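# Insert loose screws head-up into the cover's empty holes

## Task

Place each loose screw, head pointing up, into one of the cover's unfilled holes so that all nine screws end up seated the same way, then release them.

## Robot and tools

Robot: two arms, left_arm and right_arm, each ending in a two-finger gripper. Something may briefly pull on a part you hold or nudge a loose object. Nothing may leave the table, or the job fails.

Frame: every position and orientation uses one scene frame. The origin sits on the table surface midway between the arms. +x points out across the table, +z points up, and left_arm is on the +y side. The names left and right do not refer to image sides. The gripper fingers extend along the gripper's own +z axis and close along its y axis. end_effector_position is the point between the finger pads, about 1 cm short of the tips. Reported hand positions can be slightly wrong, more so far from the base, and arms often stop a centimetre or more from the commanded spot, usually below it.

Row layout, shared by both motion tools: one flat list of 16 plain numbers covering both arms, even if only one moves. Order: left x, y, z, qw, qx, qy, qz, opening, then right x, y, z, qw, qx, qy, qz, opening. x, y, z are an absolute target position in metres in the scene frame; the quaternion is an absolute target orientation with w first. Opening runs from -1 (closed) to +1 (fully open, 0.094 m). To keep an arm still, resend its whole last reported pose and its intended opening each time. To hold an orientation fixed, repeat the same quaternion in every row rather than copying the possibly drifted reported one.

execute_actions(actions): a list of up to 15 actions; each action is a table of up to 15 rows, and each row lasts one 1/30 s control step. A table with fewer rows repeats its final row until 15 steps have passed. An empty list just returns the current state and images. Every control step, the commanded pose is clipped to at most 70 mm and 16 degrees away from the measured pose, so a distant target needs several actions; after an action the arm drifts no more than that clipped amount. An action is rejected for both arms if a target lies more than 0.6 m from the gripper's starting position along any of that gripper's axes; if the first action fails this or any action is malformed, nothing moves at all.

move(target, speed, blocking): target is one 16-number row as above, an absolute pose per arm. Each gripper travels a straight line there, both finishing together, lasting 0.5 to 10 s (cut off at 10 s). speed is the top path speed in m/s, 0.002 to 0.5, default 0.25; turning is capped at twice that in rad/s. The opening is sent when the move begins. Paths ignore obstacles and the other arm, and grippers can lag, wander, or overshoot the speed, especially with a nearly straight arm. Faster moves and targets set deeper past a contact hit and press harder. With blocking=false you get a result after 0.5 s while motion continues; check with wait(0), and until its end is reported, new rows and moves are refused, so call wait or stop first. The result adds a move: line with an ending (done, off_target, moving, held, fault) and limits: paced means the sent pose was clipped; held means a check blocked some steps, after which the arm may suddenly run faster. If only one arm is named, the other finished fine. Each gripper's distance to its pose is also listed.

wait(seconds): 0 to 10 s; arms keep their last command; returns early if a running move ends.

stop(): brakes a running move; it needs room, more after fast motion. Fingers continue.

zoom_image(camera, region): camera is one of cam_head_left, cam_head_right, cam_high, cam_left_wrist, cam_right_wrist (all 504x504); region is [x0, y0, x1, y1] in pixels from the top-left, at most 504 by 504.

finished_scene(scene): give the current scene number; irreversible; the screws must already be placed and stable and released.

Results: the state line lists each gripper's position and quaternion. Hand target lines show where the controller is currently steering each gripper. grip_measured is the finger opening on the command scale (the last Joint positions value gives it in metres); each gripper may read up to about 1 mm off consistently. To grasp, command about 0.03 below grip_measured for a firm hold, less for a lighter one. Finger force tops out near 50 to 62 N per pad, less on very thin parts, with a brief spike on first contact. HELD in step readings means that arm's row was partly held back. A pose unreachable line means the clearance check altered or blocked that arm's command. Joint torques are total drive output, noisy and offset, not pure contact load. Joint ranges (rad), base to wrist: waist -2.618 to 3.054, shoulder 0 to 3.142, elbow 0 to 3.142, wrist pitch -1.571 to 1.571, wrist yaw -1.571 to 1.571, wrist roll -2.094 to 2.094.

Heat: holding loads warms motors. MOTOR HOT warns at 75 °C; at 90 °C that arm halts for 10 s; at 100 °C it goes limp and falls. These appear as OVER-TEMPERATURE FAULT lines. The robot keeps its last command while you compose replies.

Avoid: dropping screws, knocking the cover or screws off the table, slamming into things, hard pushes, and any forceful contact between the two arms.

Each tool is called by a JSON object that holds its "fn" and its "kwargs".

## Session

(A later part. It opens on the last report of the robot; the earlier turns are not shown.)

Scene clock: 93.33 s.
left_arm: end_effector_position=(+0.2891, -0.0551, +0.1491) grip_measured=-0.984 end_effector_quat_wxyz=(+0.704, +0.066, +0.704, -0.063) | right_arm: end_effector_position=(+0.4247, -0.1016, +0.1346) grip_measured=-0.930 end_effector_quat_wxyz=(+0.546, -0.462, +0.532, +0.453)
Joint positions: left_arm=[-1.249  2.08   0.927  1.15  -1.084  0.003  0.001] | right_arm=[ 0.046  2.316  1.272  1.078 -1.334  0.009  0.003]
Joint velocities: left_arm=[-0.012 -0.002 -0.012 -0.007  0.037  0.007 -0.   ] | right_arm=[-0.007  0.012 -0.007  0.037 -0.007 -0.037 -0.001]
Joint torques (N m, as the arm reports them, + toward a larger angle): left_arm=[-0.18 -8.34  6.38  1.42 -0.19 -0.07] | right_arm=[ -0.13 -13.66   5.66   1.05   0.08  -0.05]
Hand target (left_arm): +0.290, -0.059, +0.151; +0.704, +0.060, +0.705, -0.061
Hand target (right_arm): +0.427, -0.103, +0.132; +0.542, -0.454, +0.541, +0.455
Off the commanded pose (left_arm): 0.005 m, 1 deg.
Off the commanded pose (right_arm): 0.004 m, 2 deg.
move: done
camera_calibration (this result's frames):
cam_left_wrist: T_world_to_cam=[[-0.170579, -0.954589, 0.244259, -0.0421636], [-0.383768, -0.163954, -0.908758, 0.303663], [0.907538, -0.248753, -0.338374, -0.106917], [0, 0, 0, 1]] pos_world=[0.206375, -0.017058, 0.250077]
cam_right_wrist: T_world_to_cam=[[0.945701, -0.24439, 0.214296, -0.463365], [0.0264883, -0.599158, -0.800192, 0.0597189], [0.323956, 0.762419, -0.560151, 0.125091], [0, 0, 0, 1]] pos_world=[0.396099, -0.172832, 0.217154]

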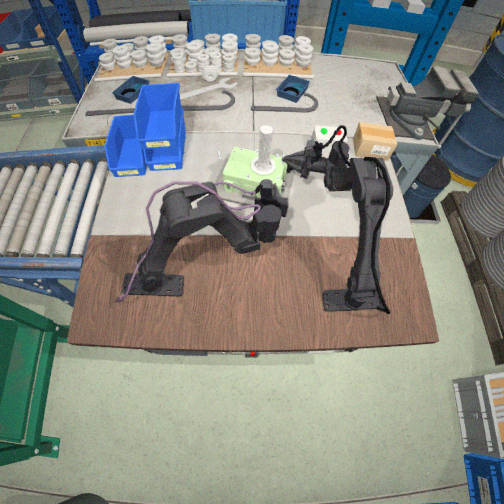

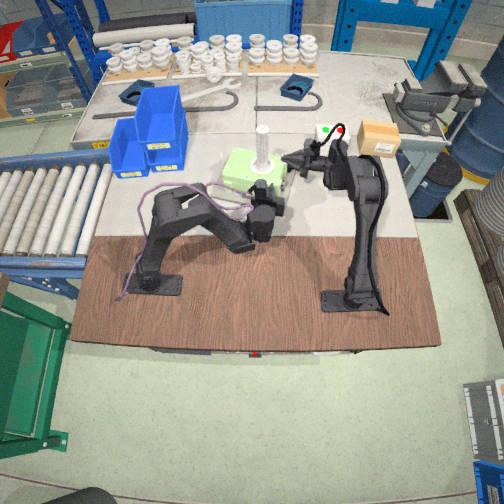

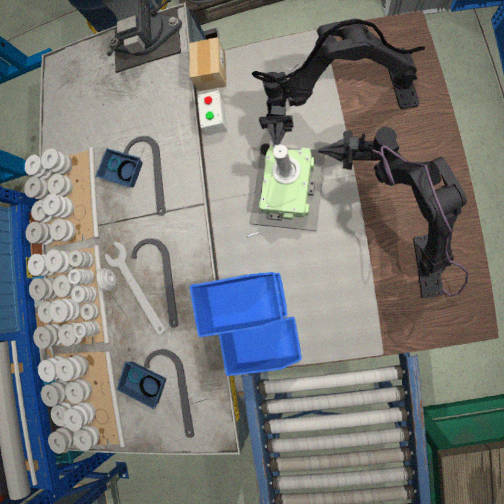

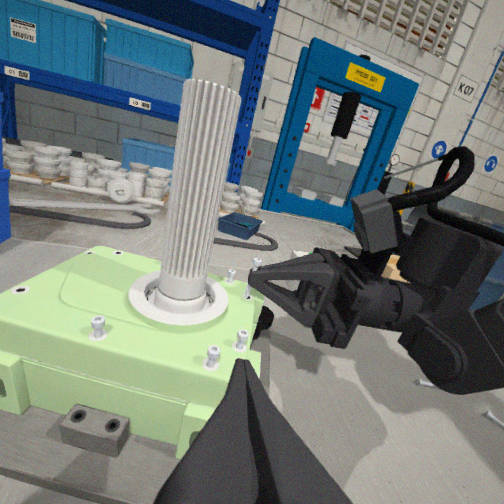

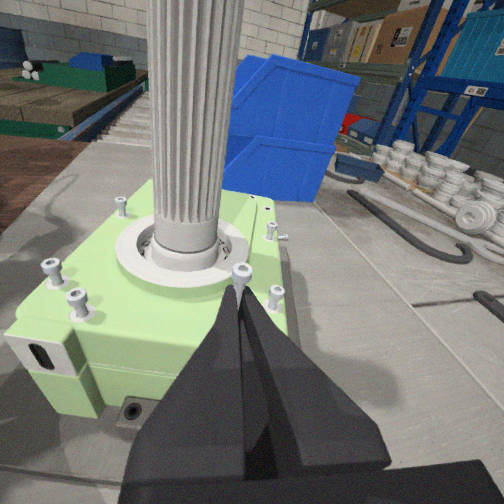

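{"fn": "move", "kwargs": {"target": [0.29,-0.06,0.15,0.704,0.06,0.704,-0.06,-1, 0.426,-0.109,0.130,0.542,-0.455,0.542,0.455,-1], "speed": 0.004}}

{"fn": "zoom_image", "kwargs": {"camera": "cam_left_wrist", "region": [210, 245, 290, 325]}}

Scene clock: 97.17 s.
left_arm: end_effector_position=(+0.2892, -0.0543, +0.1491) grip_measured=-0.984 end_effector_quat_wxyz=(+0.704, +0.065, +0.705, -0.061) | right_arm: end_effector_position=(+0.4257, -0.1039, +0.1348) grip_measured=-0.930 end_effector_quat_wxyz=(+0.548, -0.461, +0.532, +0.451)
Joint positions: left_arm=[-1.249  2.08   0.927  1.15  -1.089  0.003  0.001] | right_arm=[ 0.041  2.316  1.272  1.08  -1.334  0.009  0.003]
Joint velocities: left_arm=[ 0.007  0.012 -0.017 -0.11   0.007  0.007 -0.   ] | right_arm=[-0.002  0.012 -0.007  0.066  0.037  0.007 -0.   ]
Joint torques (N m, as the arm reports them, + toward a larger angle): left_arm=[-0.38 -7.87  6.7   1.47 -0.16 -0.04] | right_arm=[ -0.66 -13.56   4.98   1.12  -0.03  -0.06]
Hand target (left_arm): +0.290, -0.060, +0.150; +0.705, +0.060, +0.704, -0.060
Hand target (right_arm): +0.426, -0.109, +0.130; +0.542, -0.454, +0.541, +0.455
Off the commanded pose (left_arm): 0.006 m, 1 deg.
Off the commanded pose (right_arm): 0.007 m, 2 deg.
move: done
camera_calibration (this result's frames):
cam_left_wrist: T_world_to_cam=[[-0.166182, -0.95545, 0.243925, -0.042627], [-0.383108, -0.165376, -0.908779, 0.303534], [0.908632, -0.244472, -0.338558, -0.106926], [0, 0, 0, 1]] pos_world=[0.206359, -0.0166712, 0.250043]
cam_right_wrist: T_world_to_cam=[[0.94415, -0.249099, 0.215707, -0.464966], [0.0247348, -0.599198, -0.800219, 0.0591704], [0.328585, 0.760862, -0.559571, 0.12443], [0, 0, 0, 1]] pos_world=[0.396649, -0.175042, 0.217273]

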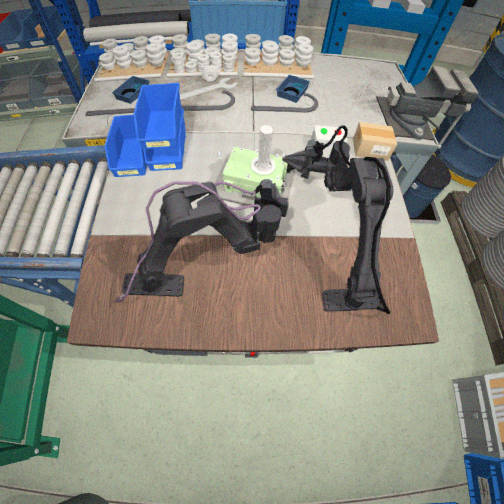

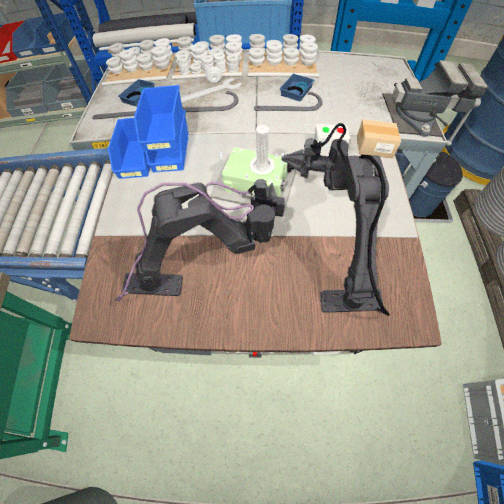

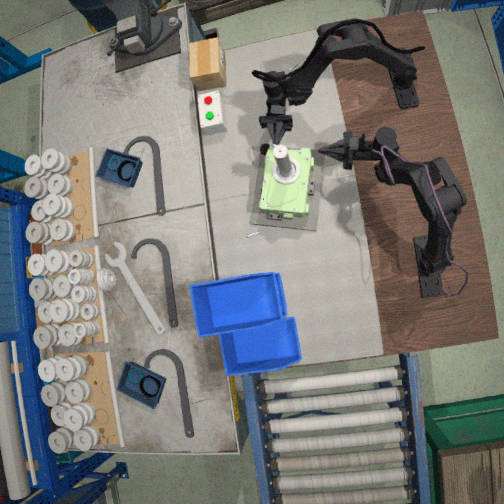

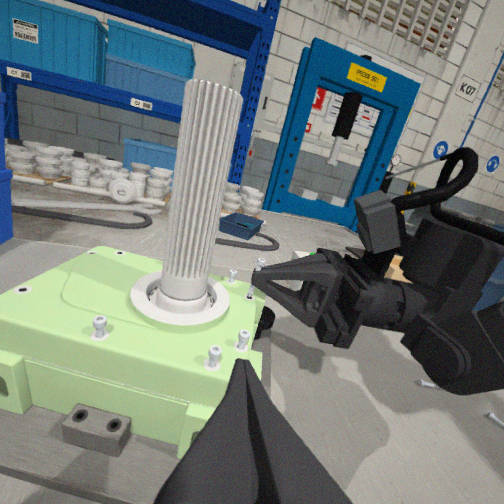

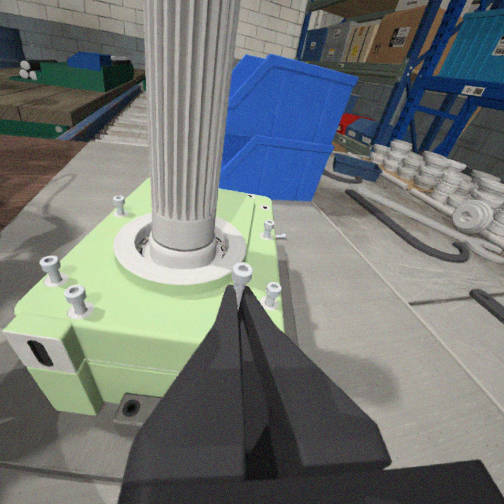

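Region (210, 245, 290, 325) of cam_left_wrist's 504x504 image, scaled by 6.300, with more detail than that image has.

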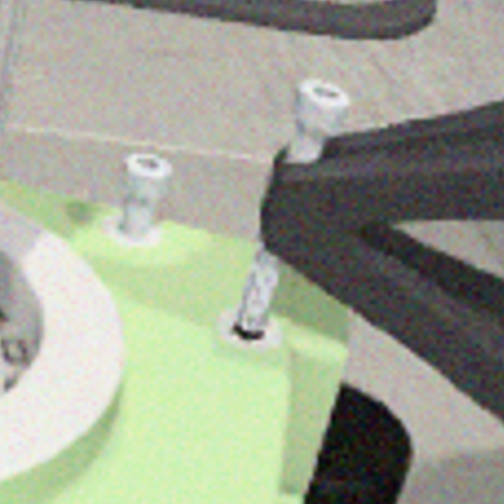

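Aligned in y; slightly back in x. Move −x and down.

{"fn": "move", "kwargs": {"target": [0.29,-0.06,0.15,0.704,0.06,0.704,-0.06,-1, 0.421,-0.107,0.115,0.542,-0.455,0.542,0.455,-1], "speed": 0.006}}

{"fn": "zoom_image", "kwargs": {"camera": "cam_left_wrist", "region": [210, 245, 290, 325]}}

Scene clock: 100.97 s.
left_arm: end_effector_position=(+0.2892, -0.0543, +0.1491) grip_measured=-0.984 end_effector_quat_wxyz=(+0.704, +0.065, +0.705, -0.061) | right_arm: end_effector_position=(+0.4231, -0.1042, +0.1337) grip_measured=-0.930 end_effector_quat_wxyz=(+0.554, -0.465, +0.527, +0.446)
Joint positions: left_arm=[-1.249  2.08   0.927  1.15  -1.089  0.003  0.001] | right_arm=[ 0.041  2.316  1.255  1.113 -1.33   0.005  0.003]
Joint velocities: left_arm=[ 0.007  0.002 -0.007 -0.007 -0.022 -0.007  0.   ] | right_arm=[ 0.002 -0.012  0.012 -0.022  0.022  0.051  0.   ]
Joint torques (N m, as the arm reports them, + toward a larger angle): left_arm=[-0.37 -7.88  6.71  1.47 -0.17 -0.03] | right_arm=[ -0.31 -11.22   4.12   1.28  -0.01  -0.03]
Hand target (left_arm): +0.290, -0.060, +0.150; +0.705, +0.060, +0.704, -0.060
Hand target (right_arm): +0.421, -0.107, +0.115; +0.542, -0.455, +0.541, +0.455
Off the commanded pose (left_arm): 0.006 m, 1 deg.
Off the commanded pose (right_arm): 0.019 m, 3 deg.
move: off_target (right_arm)
camera_calibration (this result's frames):
cam_left_wrist: T_world_to_cam=[[-0.166182, -0.95545, 0.243925, -0.042627], [-0.383108, -0.165376, -0.908779, 0.303534], [0.908632, -0.244472, -0.338558, -0.106926], [0, 0, 0, 1]] pos_world=[0.206359, -0.0166712, 0.250043]
cam_right_wrist: T_world_to_cam=[[0.938574, -0.252487, 0.235223, -0.462946], [0.0393458, -0.598902, -0.799855, 0.0519548], [0.342829, 0.759978, -0.552179, 0.11781], [0, 0, 0, 1]] pos_world=[0.392076, -0.175305, 0.215504]

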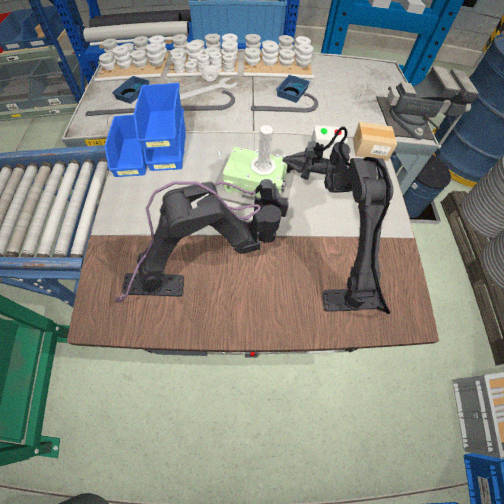

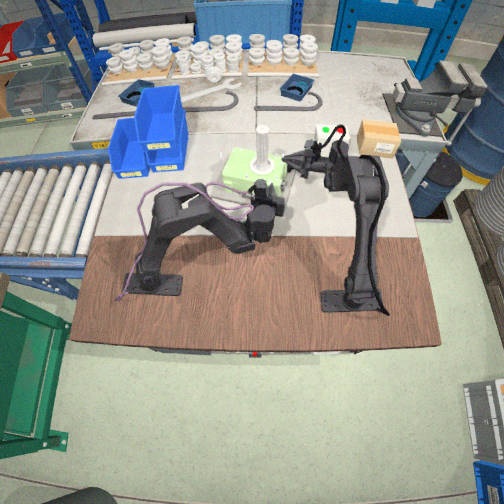

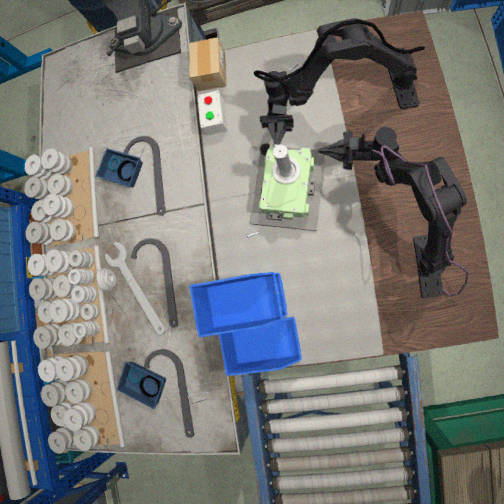

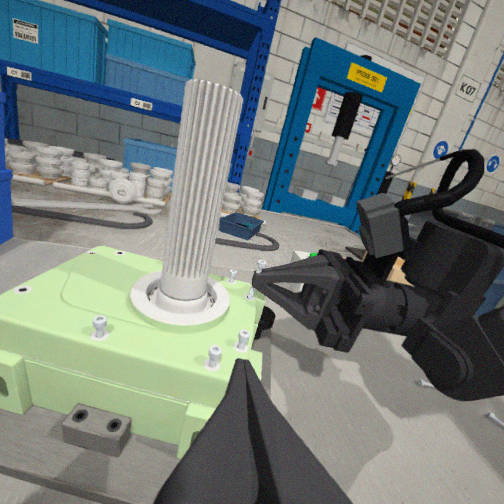

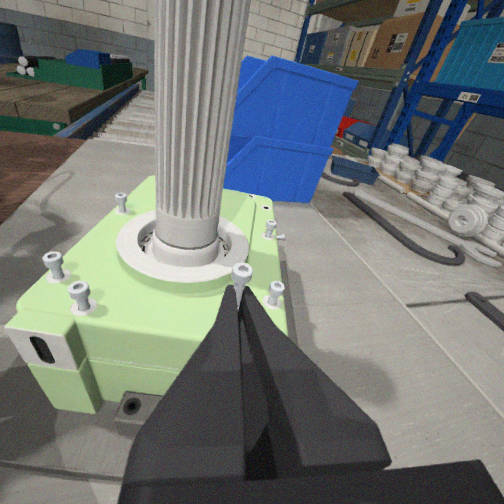

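Region (210, 245, 290, 325) of cam_left_wrist's 504x504 image, scaled by 6.300, with more detail than that image has.

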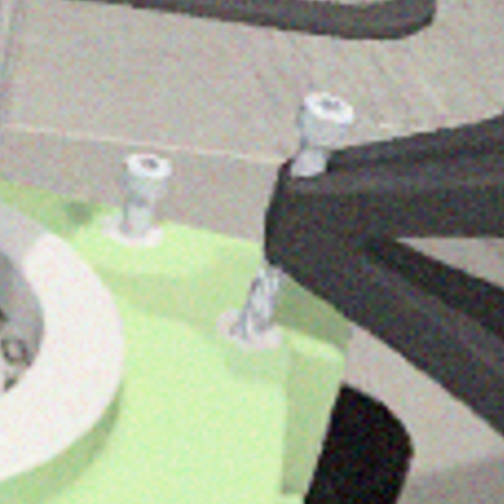

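Looks in. Loosen slightly.

{"fn": "move", "kwargs": {"target": [0.29,-0.06,0.15,0.704,0.06,0.704,-0.06,-1, 0.422,-0.105,0.128,0.542,-0.455,0.542,0.455,-0.88], "speed": 0.01}}

{"fn": "zoom_image", "kwargs": {"camera": "cam_left_wrist", "region": [210, 245, 290, 325]}}

Scene clock: 104.47 s.
left_arm: end_effector_position=(+0.2892, -0.0543, +0.1491) grip_measured=-0.984 end_effector_quat_wxyz=(+0.704, +0.065, +0.705, -0.061) | right_arm: end_effector_position=(+0.4233, -0.1042, +0.1318) grip_measured=-0.881 end_effector_quat_wxyz=(+0.550, -0.461, +0.532, +0.449)
Joint positions: left_arm=[-1.249  2.08   0.927  1.15  -1.089  0.003  0.001] | right_arm=[ 0.041  2.316  1.255  1.096 -1.329  0.005  0.006]
Joint velocities: left_arm=[-0.002  0.007  0.002 -0.066 -0.095 -0.037 -0.001] | right_arm=[-0.007  0.017 -0.002 -0.081 -0.022 -0.037 -0.   ]
Joint torques (N m, as the arm reports them, + toward a larger angle): left_arm=[-0.37 -7.87  6.7   1.48 -0.18 -0.03] | right_arm=[ -0.04 -13.79   4.74   1.17   0.01   0.01]
Hand target (left_arm): +0.290, -0.060, +0.150; +0.705, +0.060, +0.704, -0.060
Hand target (right_arm): +0.422, -0.105, +0.128; +0.542, -0.454, +0.541, +0.455
Off the commanded pose (left_arm): 0.006 m, 1 deg.
Off the commanded pose (right_arm): 0.004 m, 2 deg.
move: done
camera_calibration (this result's frames):
cam_left_wrist: T_world_to_cam=[[-0.166182, -0.95545, 0.243925, -0.042627], [-0.383108, -0.165376, -0.908779, 0.303534], [0.908632, -0.244472, -0.338558, -0.106926], [0, 0, 0, 1]] pos_world=[0.206359, -0.0166712, 0.250043]
cam_right_wrist: T_world_to_cam=[[0.942191, -0.252948, 0.219758, -0.462247], [0.0254945, -0.599828, -0.799723, 0.0561753], [0.334105, 0.759094, -0.558703, 0.121169], [0, 0, 0, 1]] pos_world=[0.393609, -0.175207, 0.214205]

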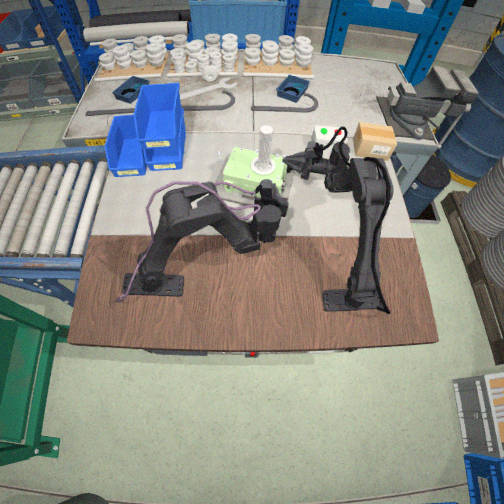

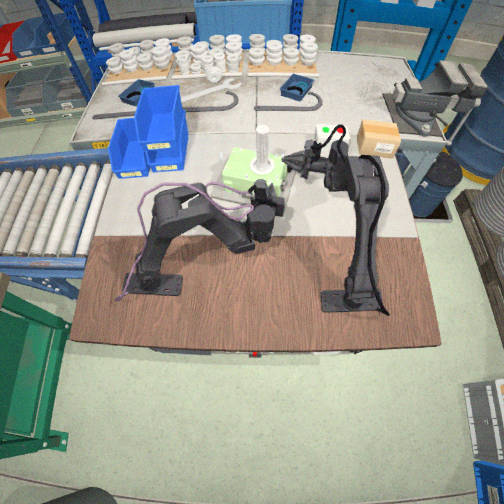

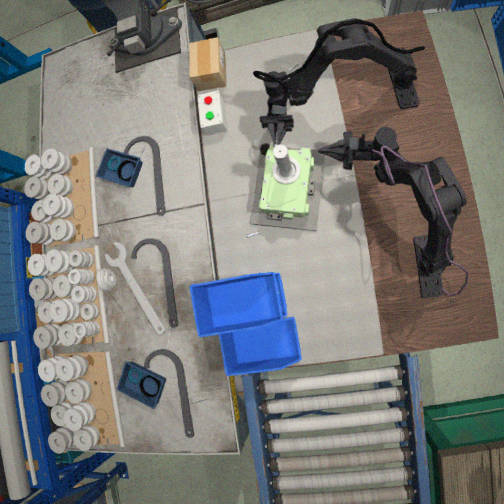

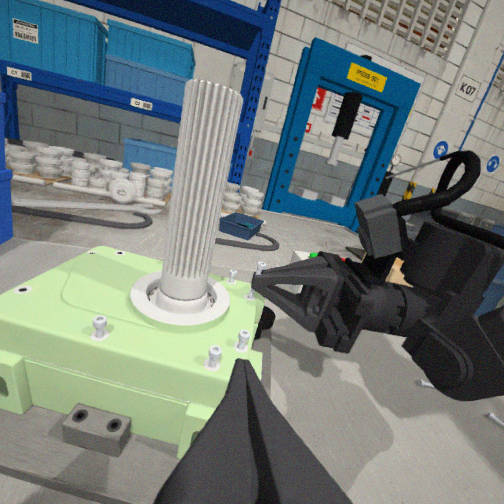

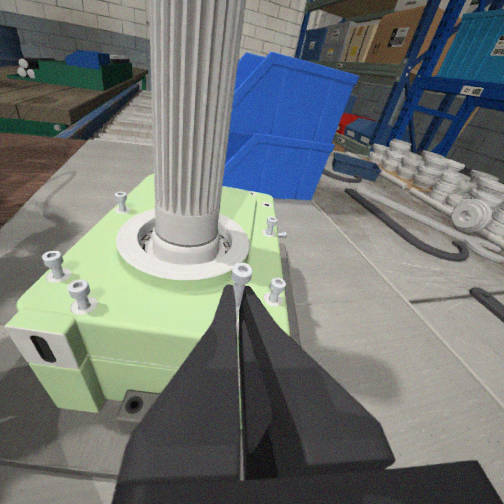

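Region (210, 245, 290, 325) of cam_left_wrist's 504x504 image, scaled by 6.300, with more detail than that image has.

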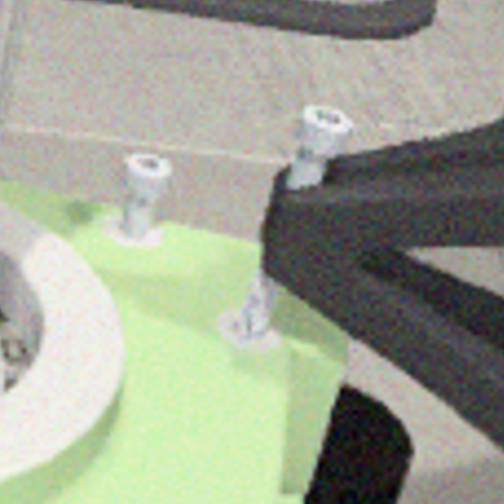

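{"fn": "move", "kwargs": {"target": [0.29,-0.06,0.15,0.704,0.06,0.704,-0.06,-1, 0.422,-0.098,0.128,0.542,-0.455,0.542,0.455,-1], "speed": 0.004}}

{"fn": "move", "kwargs": {"target": [0.29,-0.06,0.15,0.704,0.06,0.704,-0.06,-1, 0.422,-0.098,0.128,0.542,-0.455,0.542,0.455,-0.85], "speed": 0.004}}

{"fn": "zoom_image", "kwargs": {"camera": "cam_left_wrist", "region": [210, 245, 290, 325]}}

Scene clock: 108.53 s.
left_arm: end_effector_position=(+0.2892, -0.0543, +0.1491) grip_measured=-0.984 end_effector_quat_wxyz=(+0.704, +0.065, +0.705, -0.061) | right_arm: end_effector_position=(+0.4240, -0.1039, +0.1314) grip_measured=-0.930 end_effector_quat_wxyz=(+0.550, -0.459, +0.534, +0.449)
Joint positions: left_arm=[-1.249  2.08   0.927  1.15  -1.089  0.003  0.001] | right_arm=[ 0.042  2.316  1.255  1.093 -1.324  0.005  0.003]
Joint velocities: left_arm=[-0.002 -0.017 -0.002 -0.022 -0.022 -0.007  0.001] | right_arm=[ 0.022 -0.012 -0.012 -0.022 -0.007 -0.007 -0.   ]
Joint torques (N m, as the arm reports them, + toward a larger angle): left_arm=[-0.4  -7.87  6.71  1.48 -0.17 -0.03] | right_arm=[  0.87 -13.71   4.99   1.11   0.12  -0.01]
Hand target (left_arm): +0.290, -0.060, +0.150; +0.705, +0.060, +0.704, -0.060
Hand target (right_arm): +0.422, -0.098, +0.128; +0.542, -0.454, +0.541, +0.455
Off the commanded pose (left_arm): 0.006 m, 1 deg.
Off the commanded pose (right_arm): 0.007 m, 2 deg.
move: done
camera_calibration (this result's frames):
cam_left_wrist: T_world_to_cam=[[-0.166182, -0.95545, 0.243925, -0.042627], [-0.383108, -0.165376, -0.908779, 0.303534], [0.908632, -0.244472, -0.338558, -0.106926], [0, 0, 0, 1]] pos_world=[0.206359, -0.0166712, 0.250043]
cam_right_wrist: T_world_to_cam=[[0.942052, -0.256517, 0.216189, -0.462511], [0.0201551, -0.599997, -0.799748, 0.058317], [0.334861, 0.757761, -0.560058, 0.120152], [0, 0, 0, 1]] pos_world=[0.3943, -0.174699, 0.213921]

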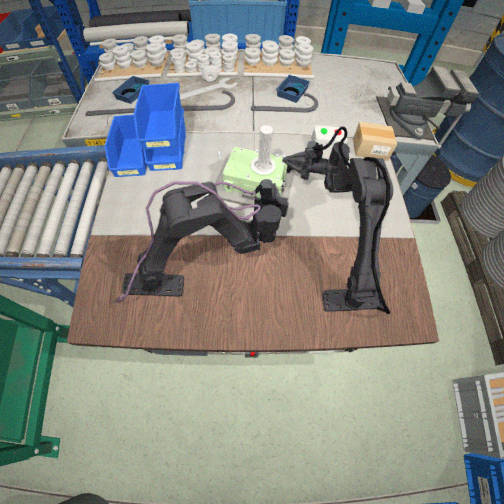

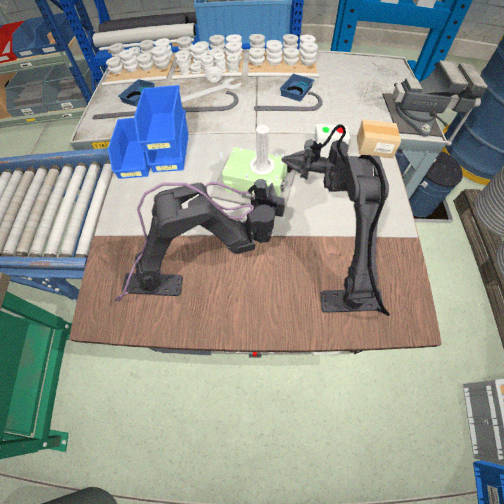

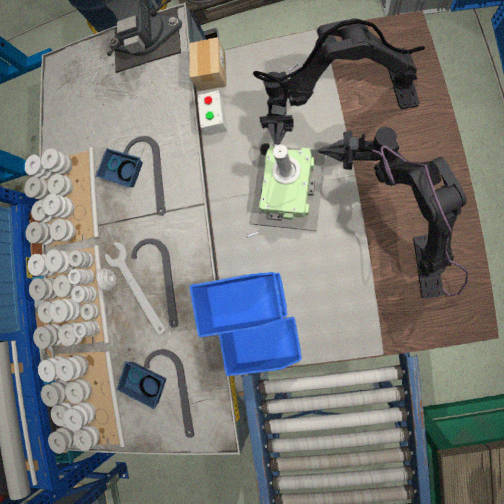

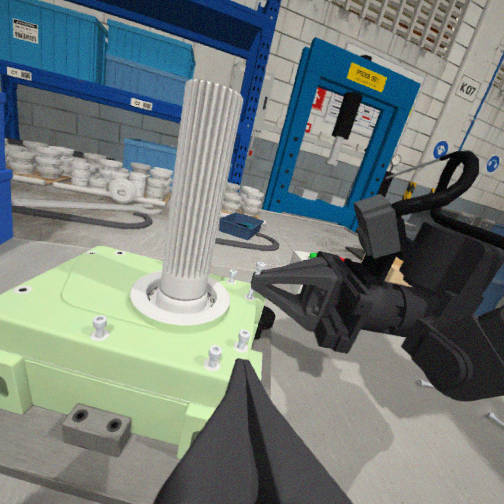

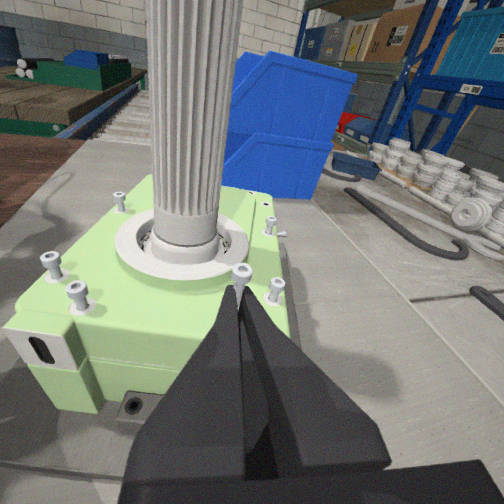

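Scene clock: 112.03 s.
left_arm: end_effector_position=(+0.2892, -0.0543, +0.1491) grip_measured=-0.984 end_effector_quat_wxyz=(+0.704, +0.065, +0.705, -0.061) | right_arm: end_effector_position=(+0.4241, -0.1022, +0.1309) grip_measured=-0.852 end_effector_quat_wxyz=(+0.549, -0.458, +0.536, +0.450)
Joint positions: left_arm=[-1.249  2.08   0.927  1.15  -1.089  0.003  0.001] | right_arm=[ 0.046  2.316  1.255  1.088 -1.319  0.005  0.007]
Joint velocities: left_arm=[ 0.007  0.012 -0.012 -0.022  0.007 -0.095 -0.   ] | right_arm=[-0.022  0.007 -0.012  0.022 -0.022  0.007  0.   ]
Joint torques (N m, as the arm reports them, + toward a larger angle): left_arm=[-0.38 -7.88  6.72  1.48 -0.17 -0.04] | right_arm=[  0.65 -13.71   5.02   1.17   0.07  -0.02]
Hand target (left_arm): +0.290, -0.060, +0.150; +0.705, +0.060, +0.704, -0.060
Hand target (right_arm): +0.422, -0.098, +0.128; +0.542, -0.454, +0.541, +0.455
Off the commanded pose (left_arm): 0.006 m, 1 deg.
Off the commanded pose (right_arm): 0.006 m, 1 deg.
move: done
camera_calibration (this result's frames):
cam_left_wrist: T_world_to_cam=[[-0.166182, -0.95545, 0.243925, -0.042627], [-0.383108, -0.165376, -0.908779, 0.303534], [0.908632, -0.244472, -0.338558, -0.106926], [0, 0, 0, 1]] pos_world=[0.206359, -0.0166712, 0.250043]
cam_right_wrist: T_world_to_cam=[[0.94264, -0.257915, 0.211921, -0.461966], [0.0155805, -0.600167, -0.799723, 0.0608154], [0.333449, 0.757153, -0.561722, 0.11934], [0, 0, 0, 1]] pos_world=[0.394726, -0.173007, 0.213572]

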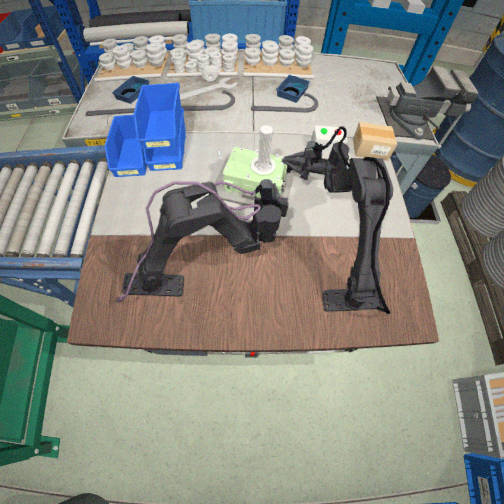

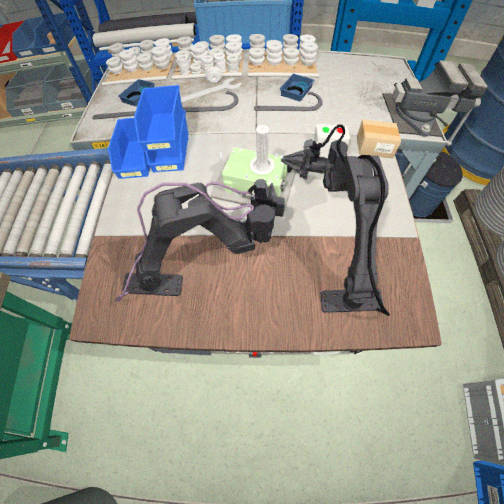

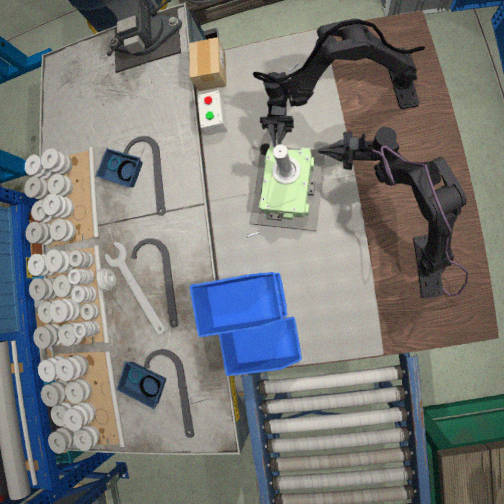

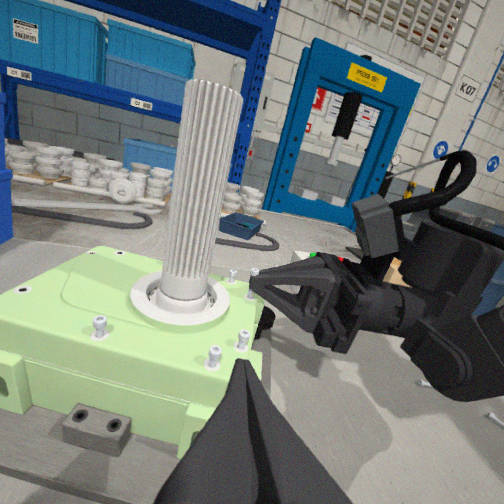

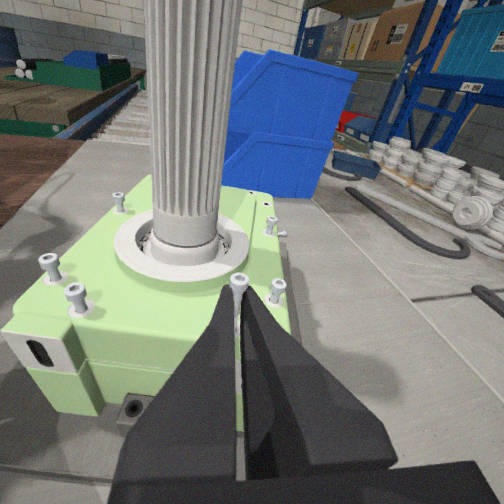

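Region (210, 245, 290, 325) of cam_left_wrist's 504x504 image, scaled by 6.300, with more detail than that image has.

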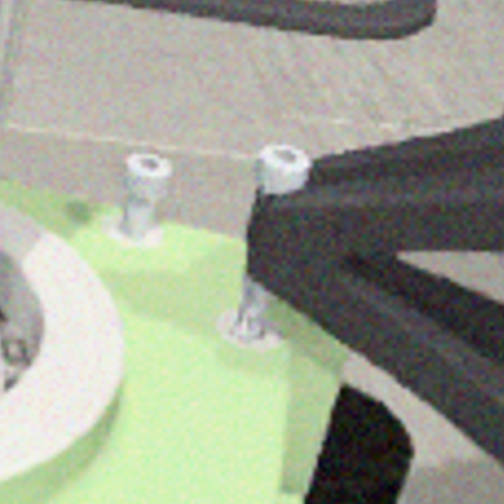

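Slid down. Open and withdraw.

{"fn": "move", "kwargs": {"target": [0.29,-0.06,0.15,0.704,0.06,0.704,-0.06,-1, 0.423,-0.101,0.131,0.542,-0.455,0.542,0.455,-0.5], "speed": 0.01}}

{"fn": "move", "kwargs": {"target": [0.29,-0.06,0.15,0.704,0.06,0.704,-0.06,-1, 0.415,-0.15,0.15,0.542,-0.455,0.542,0.455,-0.5], "speed": 0.05}}

{"fn": "zoom_image", "kwargs": {"camera": "cam_left_wrist", "region": [210, 245, 290, 325]}}

Scene clock: 113.50 s.
left_arm: end_effector_position=(+0.2892, -0.0543, +0.1491) grip_measured=-0.984 end_effector_quat_wxyz=(+0.704, +0.065, +0.705, -0.061) | right_arm: end_effector_position=(+0.4242, -0.1022, +0.1301) grip_measured=-0.502 end_effector_quat_wxyz=(+0.547, -0.456, +0.538, +0.451)
Joint positions: left_arm=[-1.249  2.08   0.927  1.15  -1.089  0.003  0.001] | right_arm=[ 0.046  2.316  1.255  1.081 -1.319  0.005  0.023]
Joint velocities: left_arm=[ 0.017 -0.007  0.027  0.066 -0.081  0.037  0.001] | right_arm=[ 0.007 -0.007 -0.002  0.007 -0.007  0.022 -0.   ]
Joint torques (N m, as the arm reports them, + toward a larger angle): left_arm=[-0.38 -7.88  6.72  1.48 -0.18 -0.03] | right_arm=[  0.22 -14.24   5.35   1.16  -0.01   0.  ]
Hand target (left_arm): +0.290, -0.060, +0.150; +0.705, +0.060, +0.704, -0.060
Hand target (right_arm): +0.423, -0.101, +0.131; +0.542, -0.454, +0.541, +0.455
Off the commanded pose (left_arm): 0.006 m, 1 deg.
Off the commanded pose (right_arm): 0.002 m, 1 deg.
move: done
camera_calibration (this result's frames):
cam_left_wrist: T_world_to_cam=[[-0.166182, -0.95545, 0.243925, -0.042627], [-0.383108, -0.165376, -0.908779, 0.303534], [0.908632, -0.244472, -0.338558, -0.106926], [0, 0, 0, 1]] pos_world=[0.206359, -0.0166712, 0.250043]
cam_right_wrist: T_world_to_cam=[[0.944069, -0.257808, 0.205593, -0.461587], [0.010105, -0.600573, -0.799506, 0.0624384], [0.329593, 0.756866, -0.564377, 0.120843], [0, 0, 0, 1]] pos_world=[0.39531, -0.172964, 0.21302]

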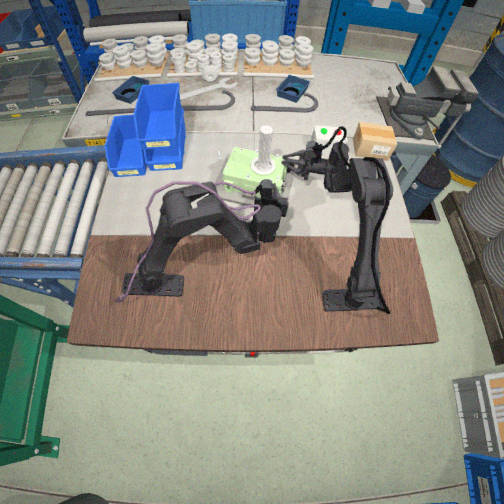

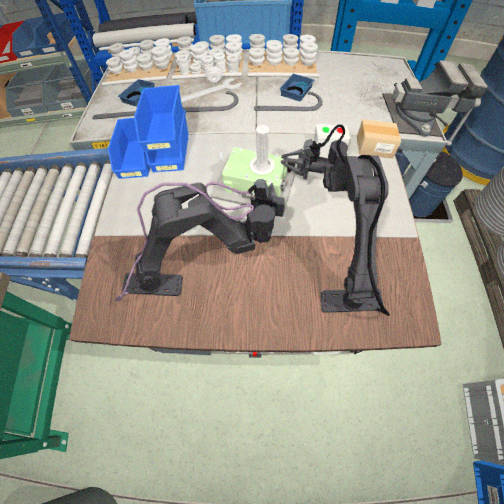

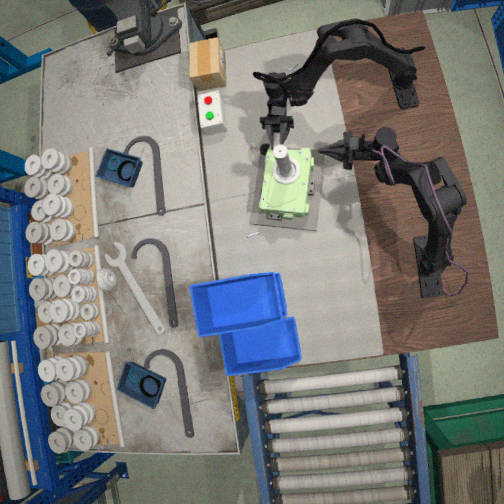

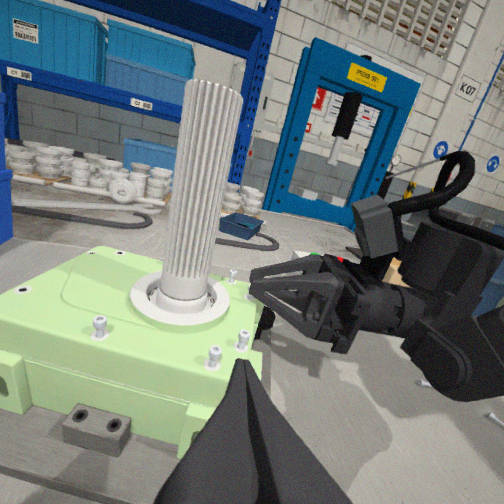

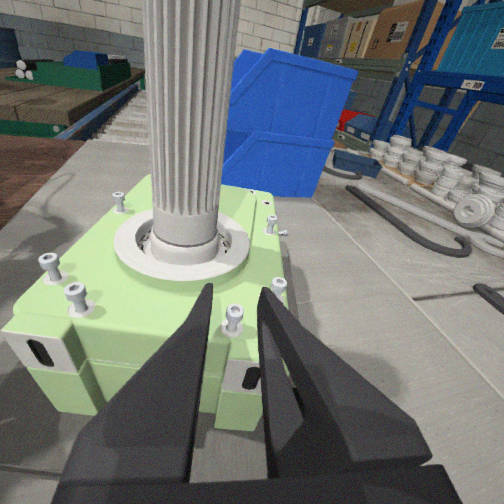

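Scene clock: 114.90 s.
left_arm: end_effector_position=(+0.2892, -0.0543, +0.1491) grip_measured=-0.984 end_effector_quat_wxyz=(+0.704, +0.065, +0.705, -0.061) | right_arm: end_effector_position=(+0.4187, -0.1476, +0.1448) grip_measured=-0.502 end_effector_quat_wxyz=(+0.547, -0.457, +0.537, +0.451)
Joint positions: left_arm=[-1.249  2.08   0.927  1.15  -1.089  0.003  0.001] | right_arm=[-0.057  2.261  1.225  1.066 -1.424  0.014  0.023]
Joint velocities: left_arm=[-0.017  0.012  0.007 -0.066 -0.022  0.037  0.   ] | right_arm=[ 0.002  0.002 -0.007 -0.007 -0.022  0.007 -0.002]
Joint torques (N m, as the arm reports them, + toward a larger angle): left_arm=[-0.36 -7.88  6.71  1.48 -0.17 -0.04] | right_arm=[ -0.37 -15.53   4.25   1.1   -0.05   0.03]
Hand target (left_arm): +0.290, -0.060, +0.150; +0.705, +0.060, +0.704, -0.060
Hand target (right_arm): +0.415, -0.150, +0.150; +0.542, -0.454, +0.541, +0.455
Off the commanded pose (left_arm): 0.006 m, 1 deg.
Off the commanded pose (right_arm): 0.007 m, 1 deg.
move: done
camera_calibration (this result's frames):
cam_left_wrist: T_world_to_cam=[[-0.166182, -0.95545, 0.243925, -0.042627], [-0.383108, -0.165376, -0.908779, 0.303534], [0.908632, -0.244472, -0.338558, -0.106926], [0, 0, 0, 1]] pos_world=[0.206359, -0.0166712, 0.250043]
cam_right_wrist: T_world_to_cam=[[0.944014, -0.256554, 0.207407, -0.471235], [0.0121607, -0.601198, -0.799007, 0.0459727], [0.329681, 0.756796, -0.56442, 0.165215], [0, 0, 0, 1]] pos_world=[0.389825, -0.218292, 0.22772]

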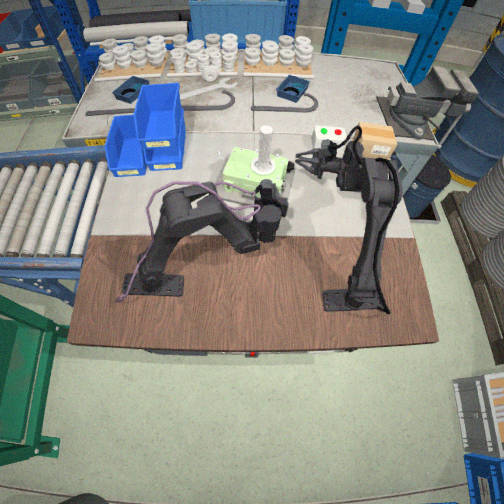

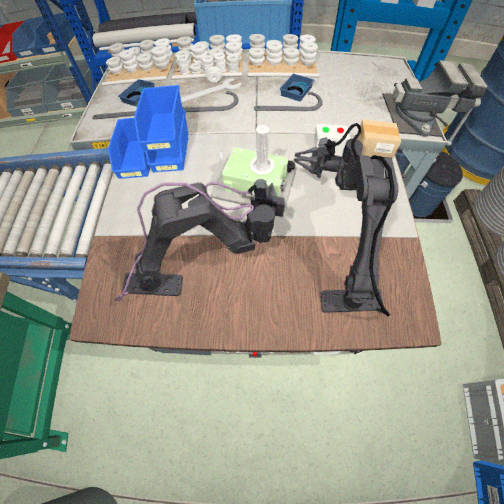

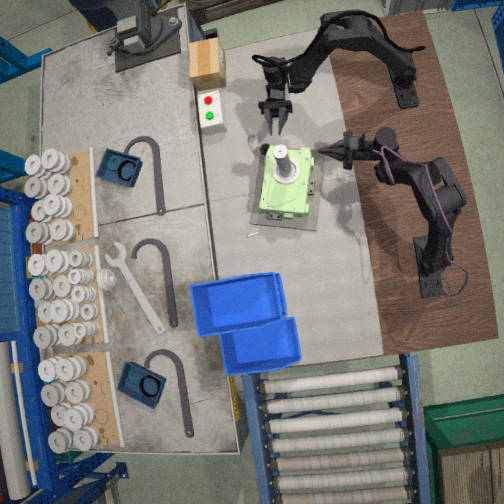

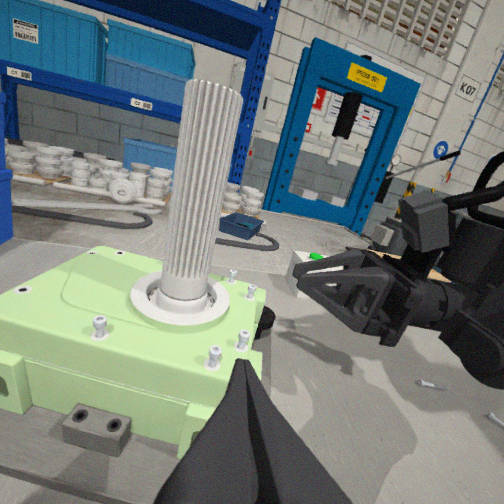

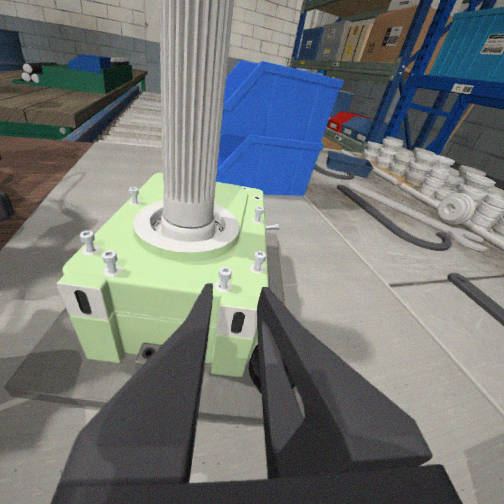

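Region (210, 245, 290, 325) of cam_left_wrist's 504x504 image, scaled by 6.300, with more detail than that image has.

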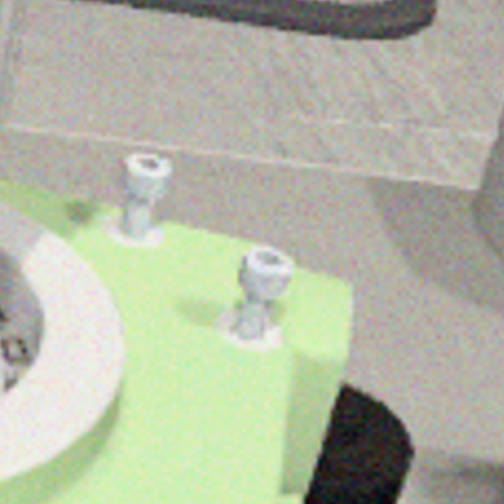

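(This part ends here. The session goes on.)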